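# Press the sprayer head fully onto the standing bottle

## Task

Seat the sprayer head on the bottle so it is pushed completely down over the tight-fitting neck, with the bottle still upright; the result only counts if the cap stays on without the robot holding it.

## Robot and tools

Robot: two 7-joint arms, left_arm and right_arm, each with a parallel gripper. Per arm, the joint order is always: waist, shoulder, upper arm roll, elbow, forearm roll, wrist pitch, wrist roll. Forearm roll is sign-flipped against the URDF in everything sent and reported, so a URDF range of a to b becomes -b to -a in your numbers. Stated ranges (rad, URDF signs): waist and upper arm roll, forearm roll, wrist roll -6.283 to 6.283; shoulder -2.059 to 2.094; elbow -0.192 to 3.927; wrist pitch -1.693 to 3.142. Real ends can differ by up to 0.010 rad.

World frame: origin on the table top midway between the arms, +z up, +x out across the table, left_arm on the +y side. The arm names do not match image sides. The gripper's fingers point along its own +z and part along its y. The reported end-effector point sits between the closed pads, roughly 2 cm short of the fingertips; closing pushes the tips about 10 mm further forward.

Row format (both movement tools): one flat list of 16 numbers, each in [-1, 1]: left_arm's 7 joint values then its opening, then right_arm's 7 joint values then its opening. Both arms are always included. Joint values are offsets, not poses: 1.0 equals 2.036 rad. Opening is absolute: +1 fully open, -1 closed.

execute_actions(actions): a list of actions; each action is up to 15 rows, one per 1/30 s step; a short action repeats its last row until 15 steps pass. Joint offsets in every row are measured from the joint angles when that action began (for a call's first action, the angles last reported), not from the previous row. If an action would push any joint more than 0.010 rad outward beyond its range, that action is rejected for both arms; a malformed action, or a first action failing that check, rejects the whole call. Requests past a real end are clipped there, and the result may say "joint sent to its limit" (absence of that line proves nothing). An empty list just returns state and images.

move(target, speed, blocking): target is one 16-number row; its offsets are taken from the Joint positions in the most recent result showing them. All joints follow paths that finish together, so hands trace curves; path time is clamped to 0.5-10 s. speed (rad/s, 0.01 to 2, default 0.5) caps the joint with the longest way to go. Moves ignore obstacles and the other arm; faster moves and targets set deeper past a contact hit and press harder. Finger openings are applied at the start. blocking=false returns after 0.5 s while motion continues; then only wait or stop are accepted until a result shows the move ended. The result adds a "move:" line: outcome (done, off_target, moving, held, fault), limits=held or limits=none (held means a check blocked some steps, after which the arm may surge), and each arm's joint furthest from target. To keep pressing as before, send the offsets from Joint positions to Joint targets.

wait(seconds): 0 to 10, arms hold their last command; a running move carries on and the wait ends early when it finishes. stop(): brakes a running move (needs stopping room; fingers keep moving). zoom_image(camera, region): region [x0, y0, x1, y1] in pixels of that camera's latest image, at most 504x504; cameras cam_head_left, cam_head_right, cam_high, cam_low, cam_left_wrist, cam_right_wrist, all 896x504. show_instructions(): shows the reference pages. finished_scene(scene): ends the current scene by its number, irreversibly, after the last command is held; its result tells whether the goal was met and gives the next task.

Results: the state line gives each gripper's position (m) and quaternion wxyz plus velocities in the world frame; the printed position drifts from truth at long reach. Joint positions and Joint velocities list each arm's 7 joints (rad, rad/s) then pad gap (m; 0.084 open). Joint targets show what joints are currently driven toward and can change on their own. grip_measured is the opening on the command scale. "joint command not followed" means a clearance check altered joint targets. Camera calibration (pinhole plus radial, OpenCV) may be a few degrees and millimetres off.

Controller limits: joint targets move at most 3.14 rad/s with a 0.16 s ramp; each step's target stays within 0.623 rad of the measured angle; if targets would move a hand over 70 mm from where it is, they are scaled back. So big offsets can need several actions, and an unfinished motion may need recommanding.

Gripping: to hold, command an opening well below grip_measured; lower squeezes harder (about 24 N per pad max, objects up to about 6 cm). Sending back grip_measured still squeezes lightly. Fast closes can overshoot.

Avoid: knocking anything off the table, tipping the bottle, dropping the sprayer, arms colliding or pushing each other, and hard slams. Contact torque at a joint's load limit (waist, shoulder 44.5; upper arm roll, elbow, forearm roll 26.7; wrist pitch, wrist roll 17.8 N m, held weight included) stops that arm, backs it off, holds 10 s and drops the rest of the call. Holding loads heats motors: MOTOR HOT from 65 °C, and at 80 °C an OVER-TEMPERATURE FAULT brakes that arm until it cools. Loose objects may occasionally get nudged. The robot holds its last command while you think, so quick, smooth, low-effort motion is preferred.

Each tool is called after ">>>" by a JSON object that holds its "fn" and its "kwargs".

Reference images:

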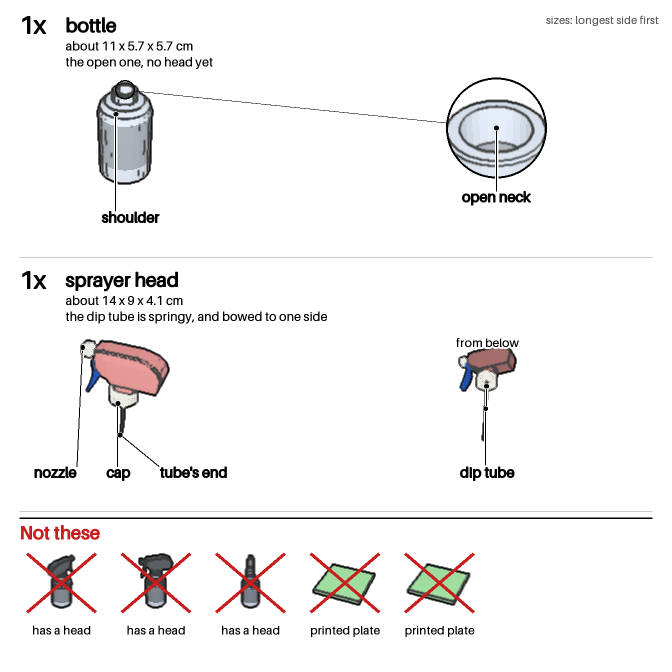

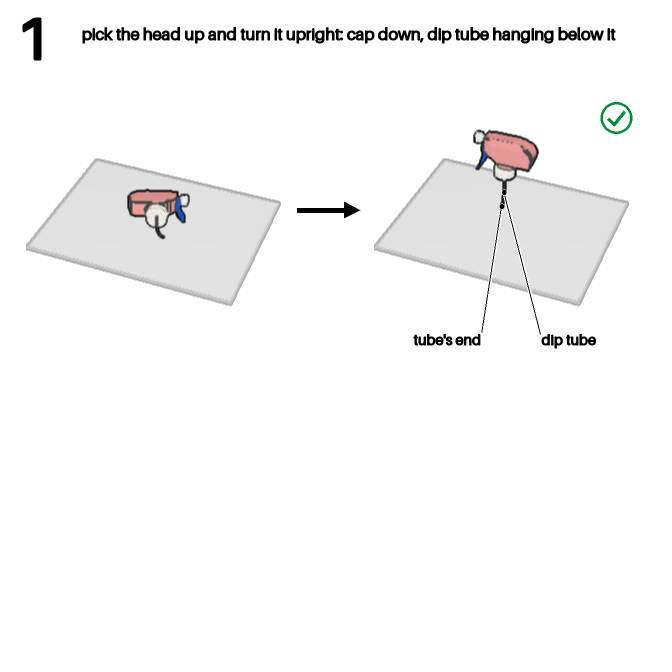

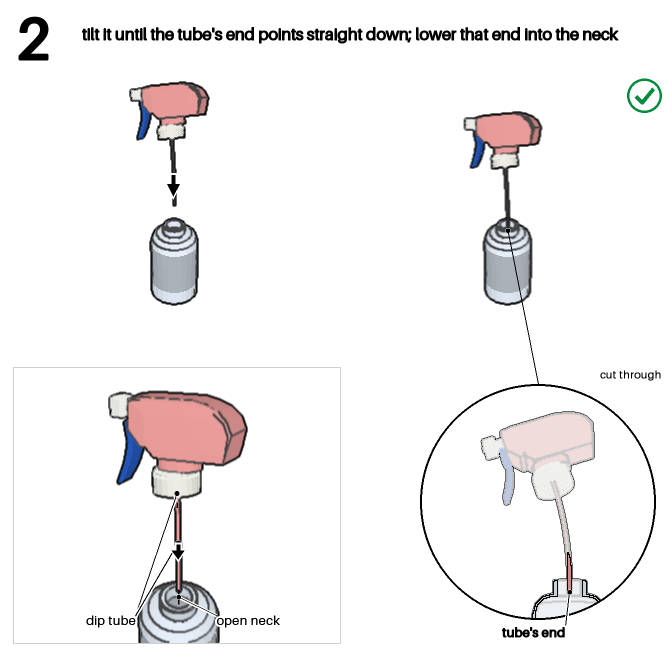

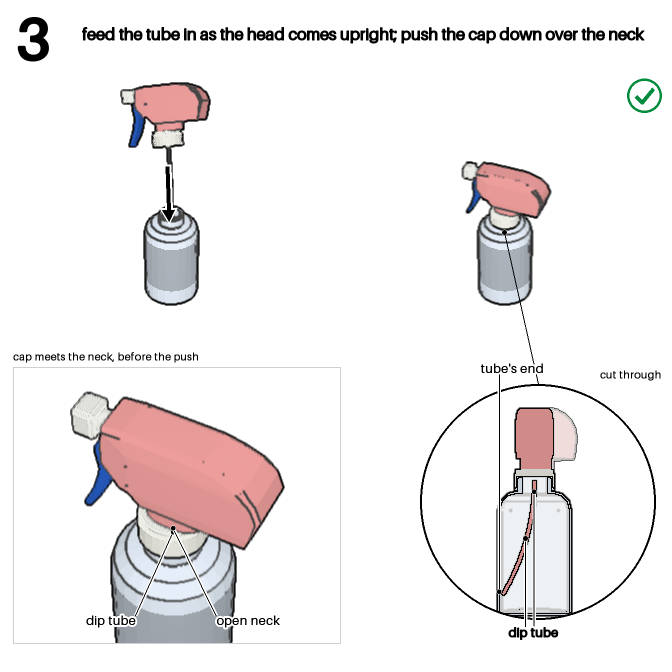

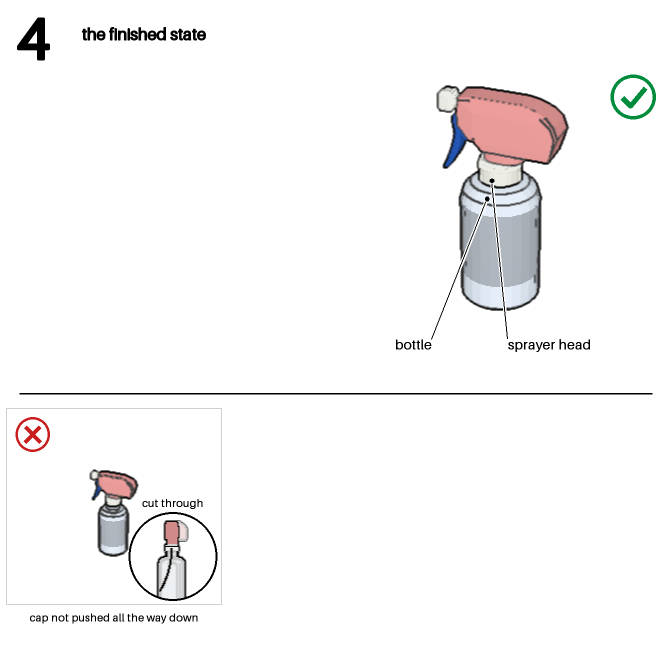

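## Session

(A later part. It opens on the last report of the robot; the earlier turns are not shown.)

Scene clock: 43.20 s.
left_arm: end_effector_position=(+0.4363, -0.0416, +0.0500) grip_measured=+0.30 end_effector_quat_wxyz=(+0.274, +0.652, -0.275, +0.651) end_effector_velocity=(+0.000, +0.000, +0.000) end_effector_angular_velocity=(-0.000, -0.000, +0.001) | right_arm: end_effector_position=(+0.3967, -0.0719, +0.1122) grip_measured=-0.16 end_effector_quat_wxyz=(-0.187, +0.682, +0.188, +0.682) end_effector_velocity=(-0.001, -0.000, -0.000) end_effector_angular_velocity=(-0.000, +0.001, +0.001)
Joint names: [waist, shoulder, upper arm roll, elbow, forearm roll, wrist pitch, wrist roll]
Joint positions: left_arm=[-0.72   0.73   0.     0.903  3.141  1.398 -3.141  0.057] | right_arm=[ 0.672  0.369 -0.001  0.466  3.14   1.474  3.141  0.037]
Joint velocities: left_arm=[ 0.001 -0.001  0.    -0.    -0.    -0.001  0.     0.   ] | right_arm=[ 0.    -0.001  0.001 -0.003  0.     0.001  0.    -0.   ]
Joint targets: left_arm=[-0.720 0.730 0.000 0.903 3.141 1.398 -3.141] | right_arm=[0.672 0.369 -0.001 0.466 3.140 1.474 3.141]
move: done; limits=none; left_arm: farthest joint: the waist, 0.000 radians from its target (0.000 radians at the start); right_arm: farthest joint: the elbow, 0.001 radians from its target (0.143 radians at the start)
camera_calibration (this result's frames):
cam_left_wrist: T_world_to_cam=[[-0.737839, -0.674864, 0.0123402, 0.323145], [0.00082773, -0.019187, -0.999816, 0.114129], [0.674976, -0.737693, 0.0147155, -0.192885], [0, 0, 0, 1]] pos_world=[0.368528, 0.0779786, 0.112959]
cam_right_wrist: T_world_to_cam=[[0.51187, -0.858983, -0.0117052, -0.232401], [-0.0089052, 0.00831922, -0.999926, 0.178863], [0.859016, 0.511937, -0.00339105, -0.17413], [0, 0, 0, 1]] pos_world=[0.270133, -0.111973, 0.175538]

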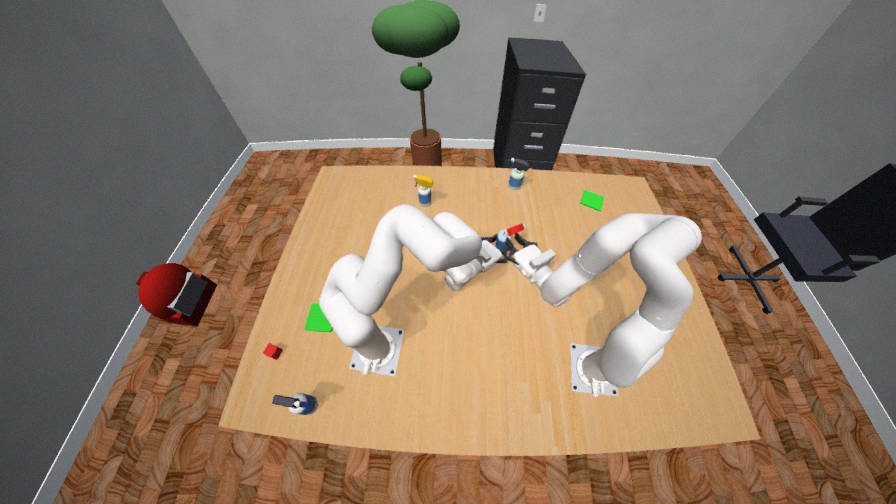

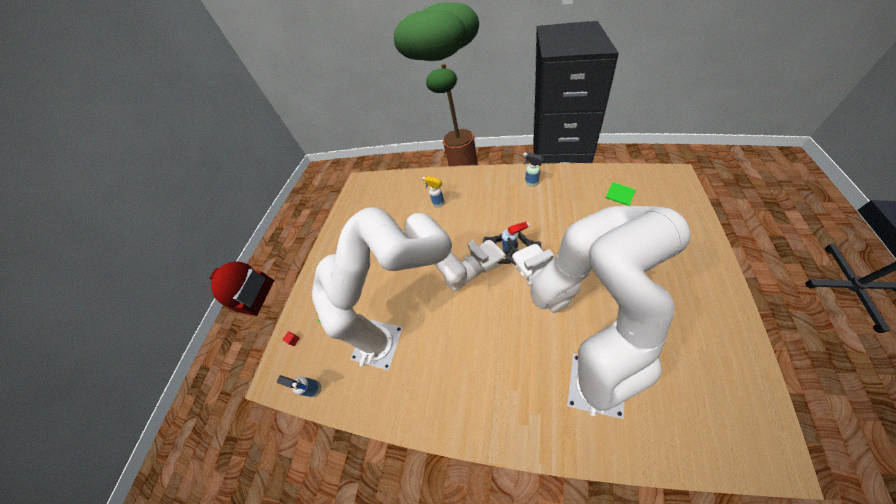

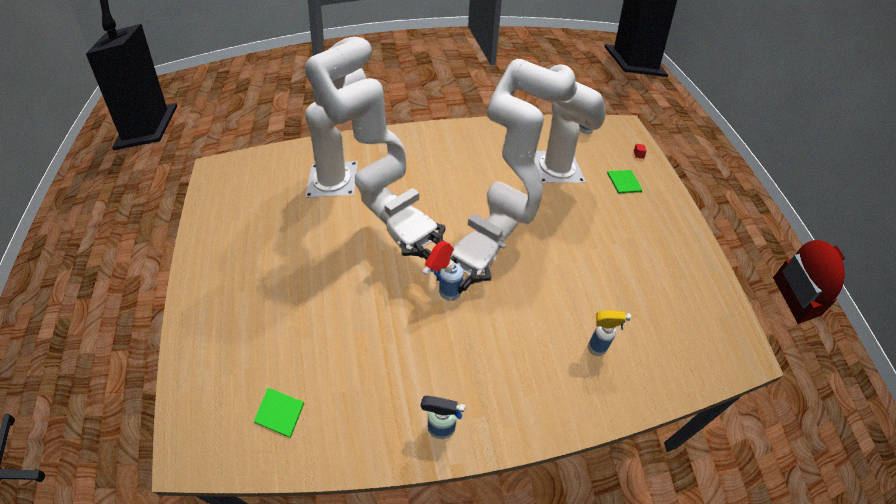

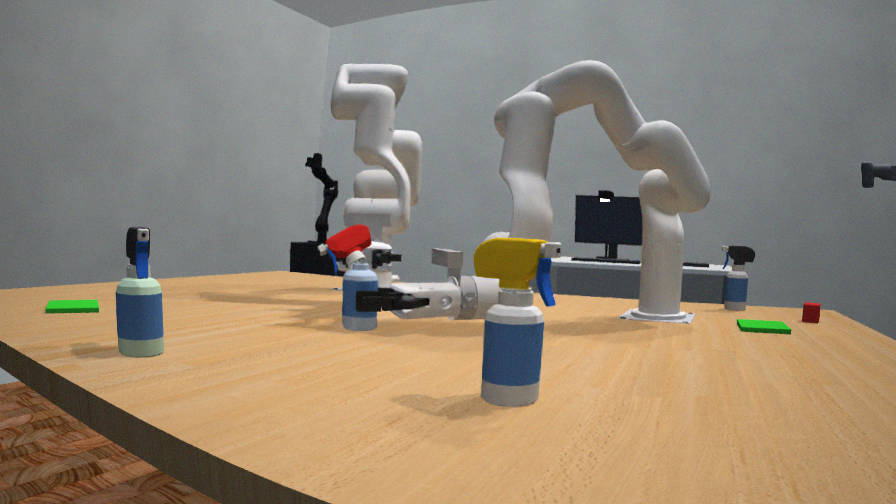

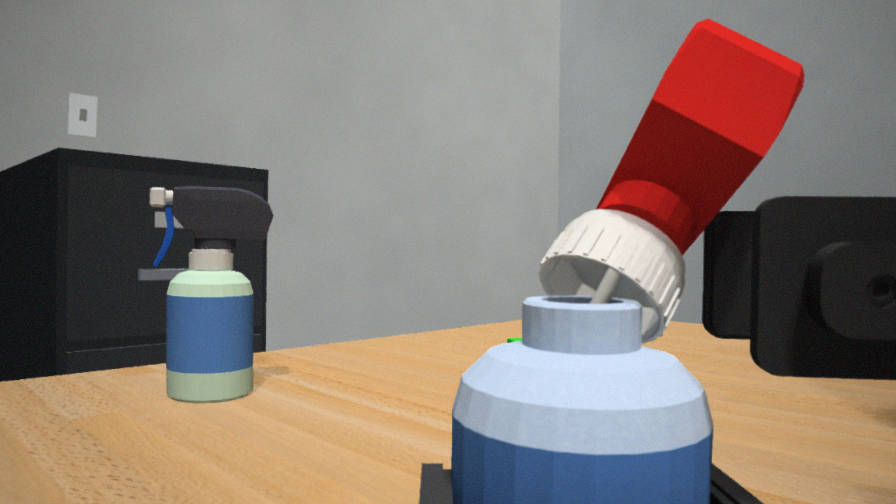

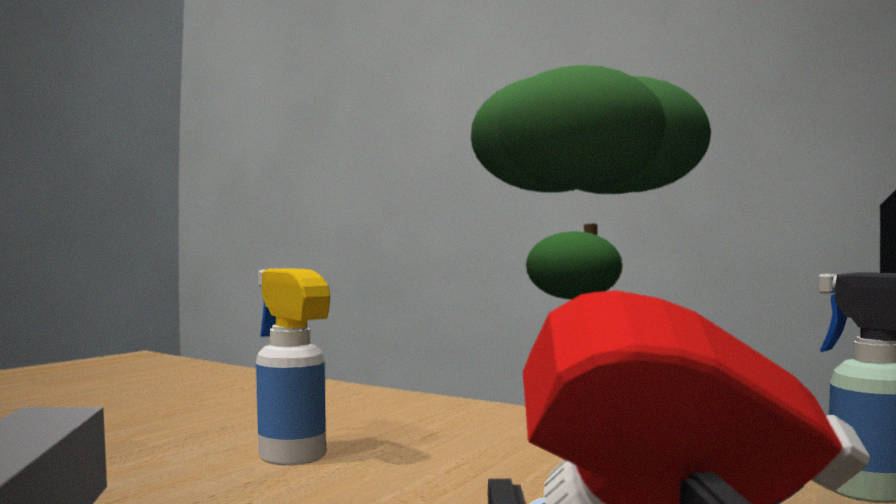

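>>> {"fn": "move", "kwargs": {"target": [0,0,0,0,0,0,0,0,0,0.03,0,0.07,0,-0.04,0,-0.1], "speed": 0.05}}

>>> {"fn": "move", "kwargs": {"target": [0,0,0,0,0,0,0,0,0,0,0,0,0,0,0,-0.6]}}

Scene clock: 46.67 s.
left_arm: end_effector_position=(+0.4363, -0.0416, +0.0500) grip_measured=+0.30 end_effector_quat_wxyz=(+0.275, +0.652, -0.275, +0.651) end_effector_velocity=(-0.001, -0.000, -0.000) end_effector_angular_velocity=(+0.001, +0.001, -0.001) | right_arm: end_effector_position=(+0.4326, -0.0505, +0.1124) grip_measured=-0.11 end_effector_quat_wxyz=(-0.187, +0.682, +0.188, +0.682) end_effector_velocity=(+0.001, +0.000, +0.000) end_effector_angular_velocity=(+0.000, -0.000, -0.000)
Joint names: [waist, shoulder, upper arm roll, elbow, forearm roll, wrist pitch, wrist roll]
Joint positions: left_arm=[-0.72   0.73   0.     0.903  3.141  1.398 -3.141  0.057] | right_arm=[ 0.672  0.43  -0.001  0.609  3.14   1.392  3.141  0.039]
Joint velocities: left_arm=[-0.001  0.    -0.    -0.    -0.    -0.001 -0.    -0.   ] | right_arm=[-0.     0.001  0.     0.003  0.    -0.002 -0.     0.   ]
Joint targets: left_arm=[-0.720 0.730 0.000 0.903 3.141 1.398 -3.141] | right_arm=[0.672 0.430 -0.001 0.609 3.140 1.392 3.141]
move: done; limits=none; left_arm: farthest joint: the waist, 0.000 radians from its target (0.000 radians at the start); right_arm: farthest joint: the waist, 0.000 radians from its target (0.000 radians at the start)
camera_calibration (this result's frames):
cam_left_wrist: T_world_to_cam=[[-0.73787, -0.67483, 0.0123595, 0.323131], [0.000814972, -0.0192028, -0.999815, 0.114135], [0.674942, -0.737724, 0.0147191, -0.192875], [0, 0, 0, 1]] pos_world=[0.368515, 0.0779616, 0.112959]
cam_right_wrist: T_world_to_cam=[[0.511907, -0.858961, -0.0117243, -0.232376], [-0.0089546, 0.00831179, -0.999925, 0.179194], [0.858994, 0.511974, -0.00343679, -0.216012], [0, 0, 0, 1]] pos_world=[0.306112, -0.0904987, 0.175714]

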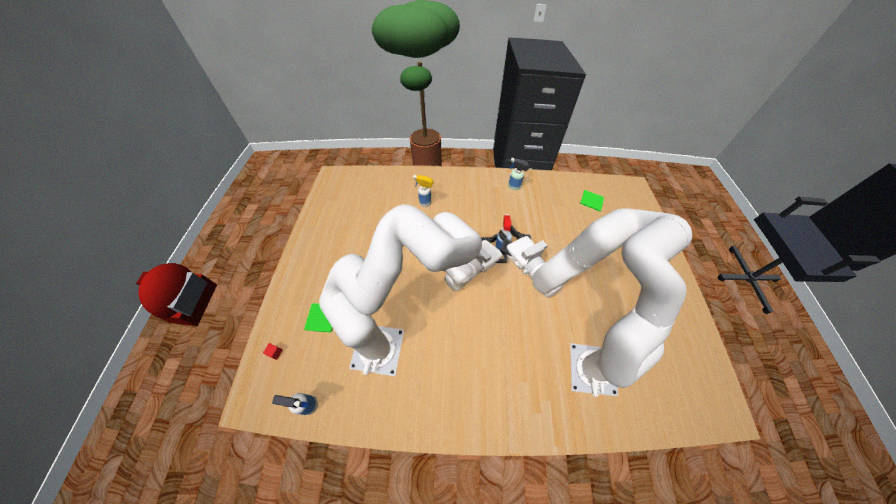

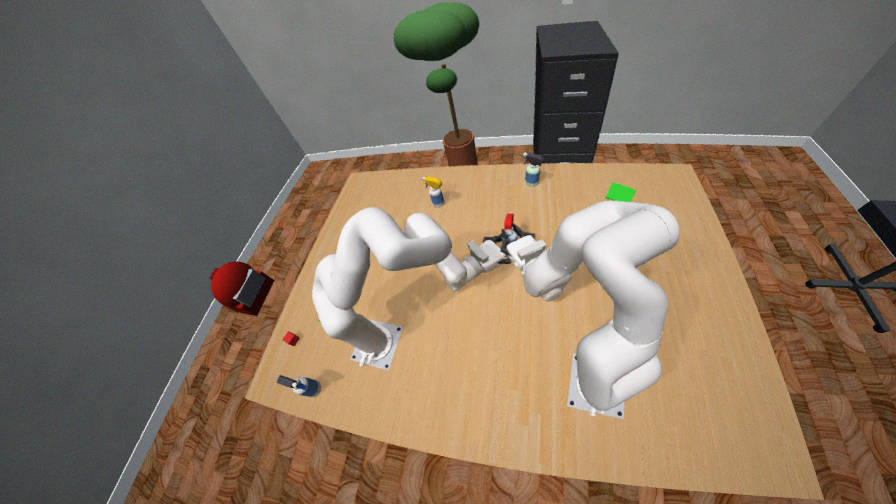

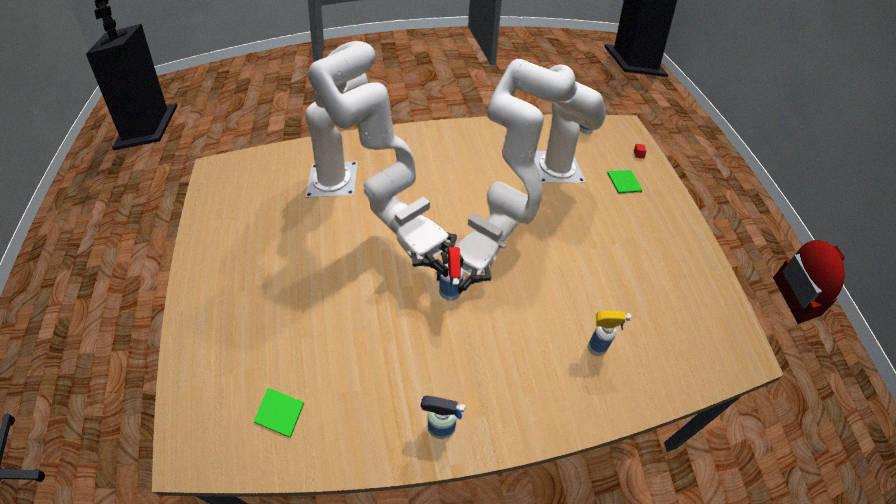

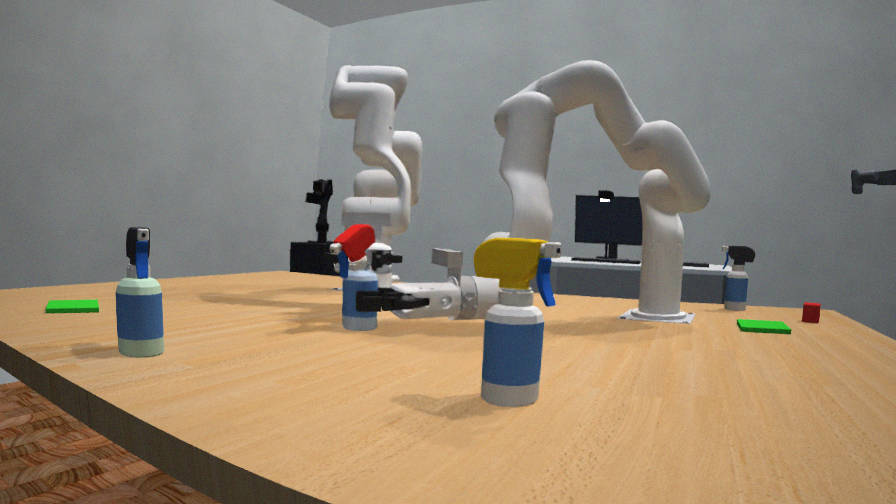

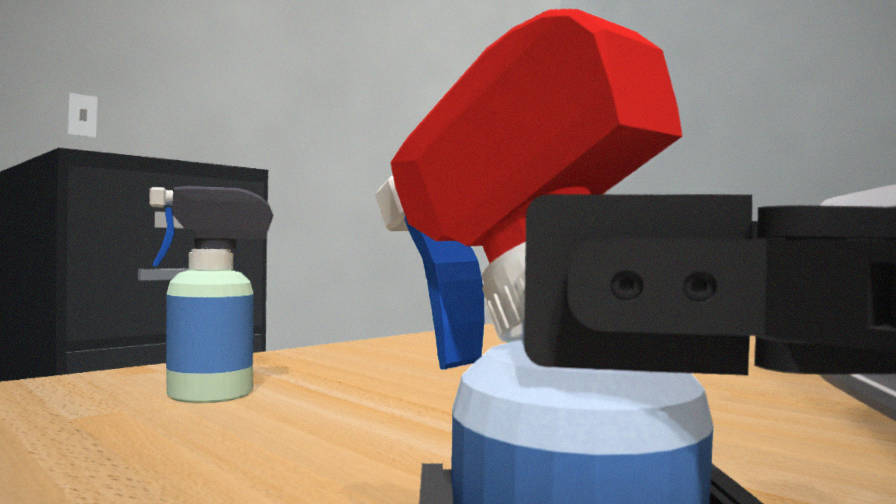

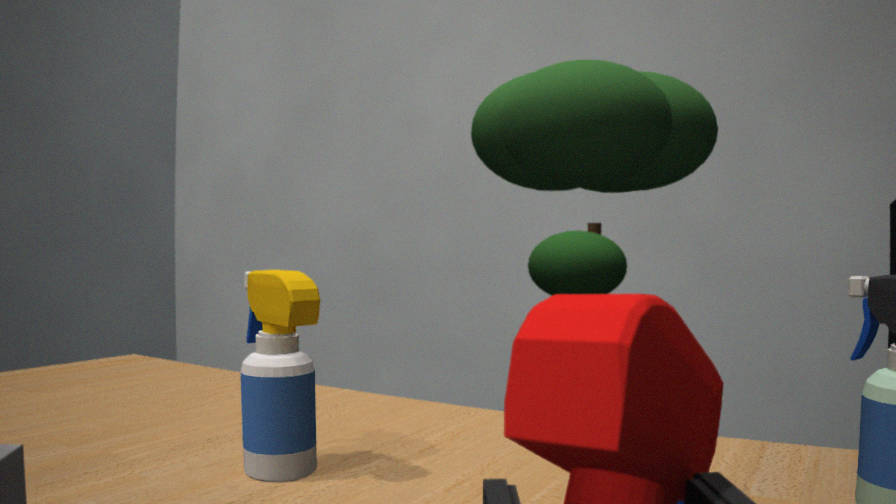

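Scene clock: 47.17 s.
left_arm: end_effector_position=(+0.4363, -0.0415, +0.0500) grip_measured=+0.30 end_effector_quat_wxyz=(+0.274, +0.652, -0.275, +0.651) end_effector_velocity=(-0.000, -0.000, +0.000) end_effector_angular_velocity=(-0.001, -0.001, -0.001) | right_arm: end_effector_position=(+0.4327, -0.0506, +0.1124) grip_measured=-0.29 end_effector_quat_wxyz=(-0.187, +0.682, +0.188, +0.682) end_effector_velocity=(-0.001, +0.001, -0.000) end_effector_angular_velocity=(+0.001, +0.000, +0.002)
Joint names: [waist, shoulder, upper arm roll, elbow, forearm roll, wrist pitch, wrist roll]
Joint positions: left_arm=[-0.72   0.73   0.     0.903  3.141  1.398 -3.141  0.057] | right_arm=[ 0.672  0.43  -0.002  0.609  3.14   1.392  3.141  0.031]
Joint velocities: left_arm=[ 0.    -0.    -0.     0.    -0.001  0.001  0.     0.   ] | right_arm=[ 0.     0.     0.002 -0.     0.     0.001 -0.     0.   ]
Joint targets: left_arm=[-0.720 0.730 0.000 0.903 3.141 1.398 -3.141] | right_arm=[0.672 0.430 -0.001 0.609 3.140 1.392 3.141]
move: done; limits=none; left_arm: farthest joint: the waist, 0.000 radians from its target (0.000 radians at the start); right_arm: farthest joint: the upper arm roll, 0.001 radians from its target (0.000 radians at the start)
camera_calibration (this result's frames):
cam_left_wrist: T_world_to_cam=[[-0.737819, -0.674887, 0.0123129, 0.323157], [0.000846654, -0.0191666, -0.999816, 0.114122], [0.674999, -0.737672, 0.0147129, -0.192878], [0, 0, 0, 1]] pos_world=[0.368527, 0.0780012, 0.11296]
cam_right_wrist: T_world_to_cam=[[0.51169, -0.859091, -0.0116762, -0.232426], [-0.00878919, 0.00835539, -0.999926, 0.17919], [0.859125, 0.511755, -0.00327534, -0.216134], [0, 0, 0, 1]] pos_world=[0.306192, -0.0905645, 0.175755]

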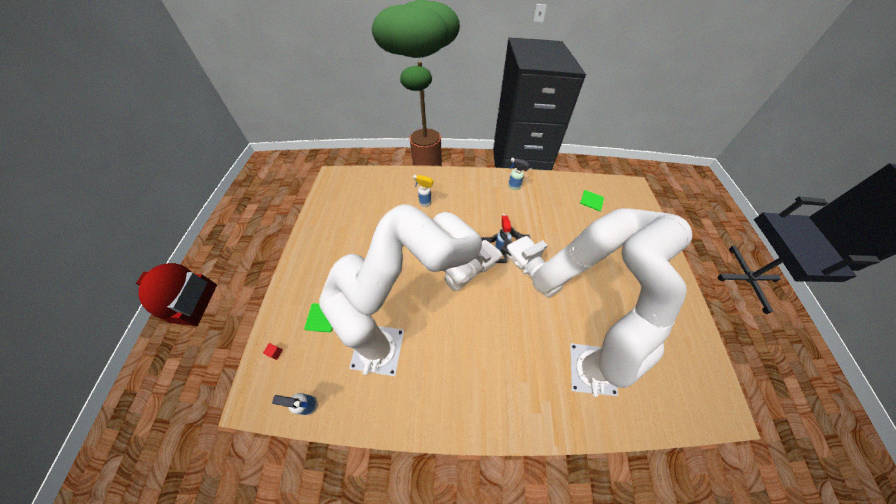

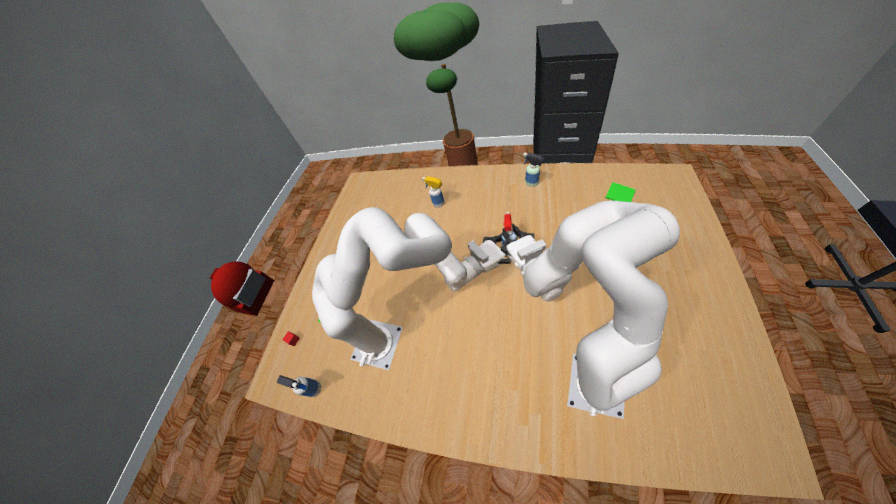

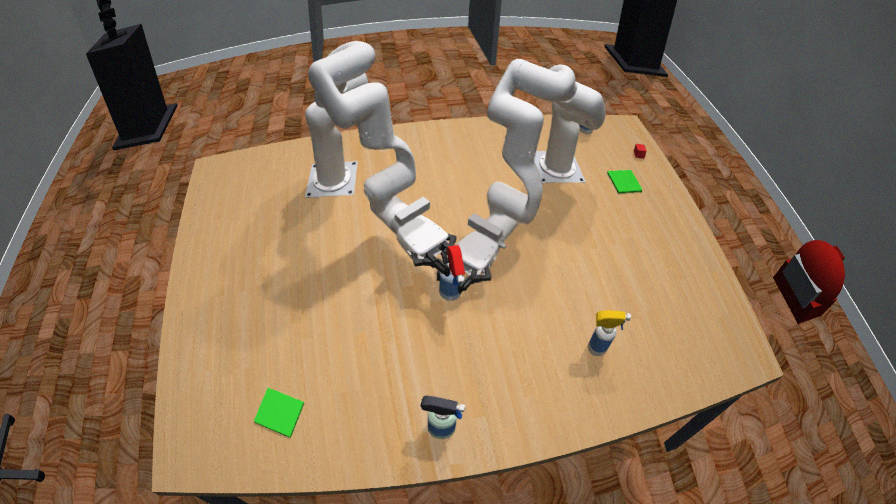

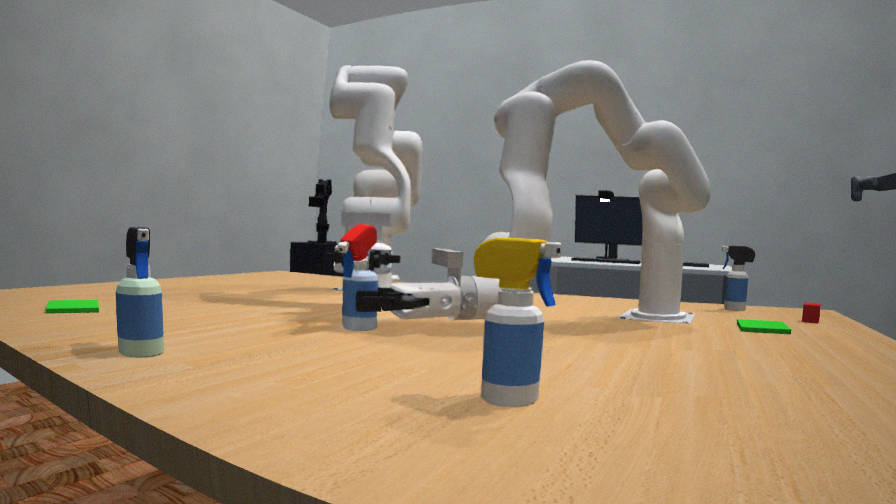

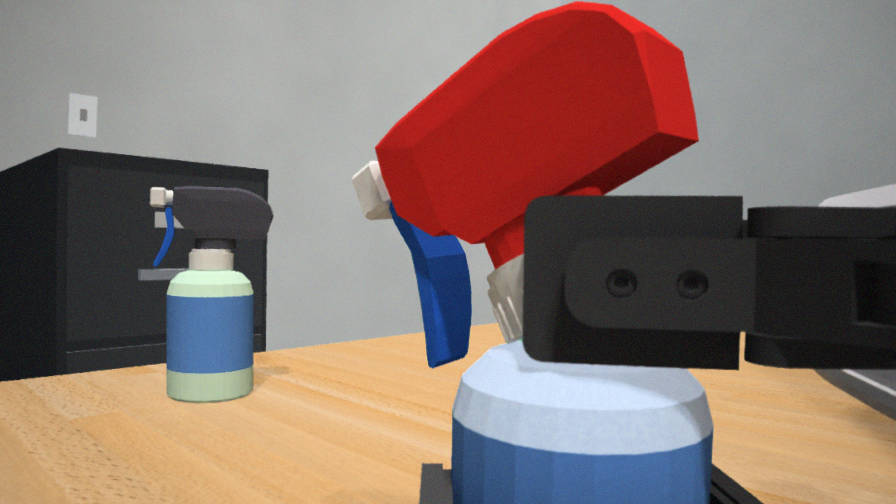

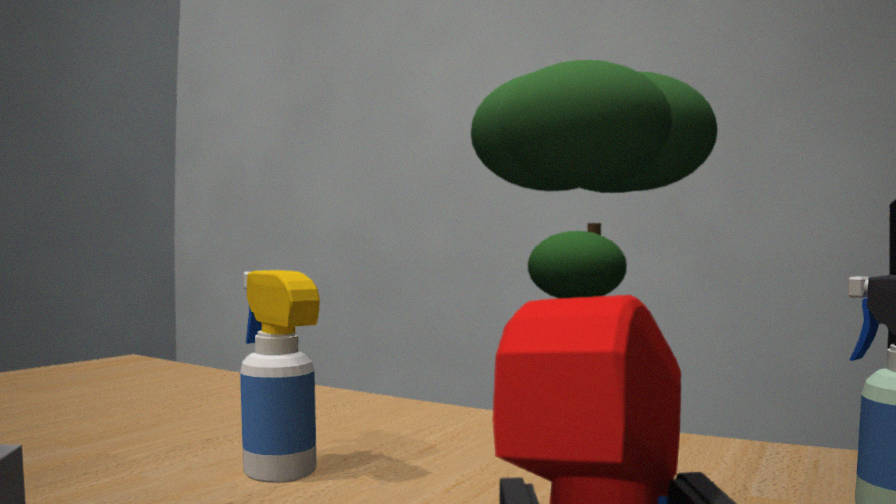

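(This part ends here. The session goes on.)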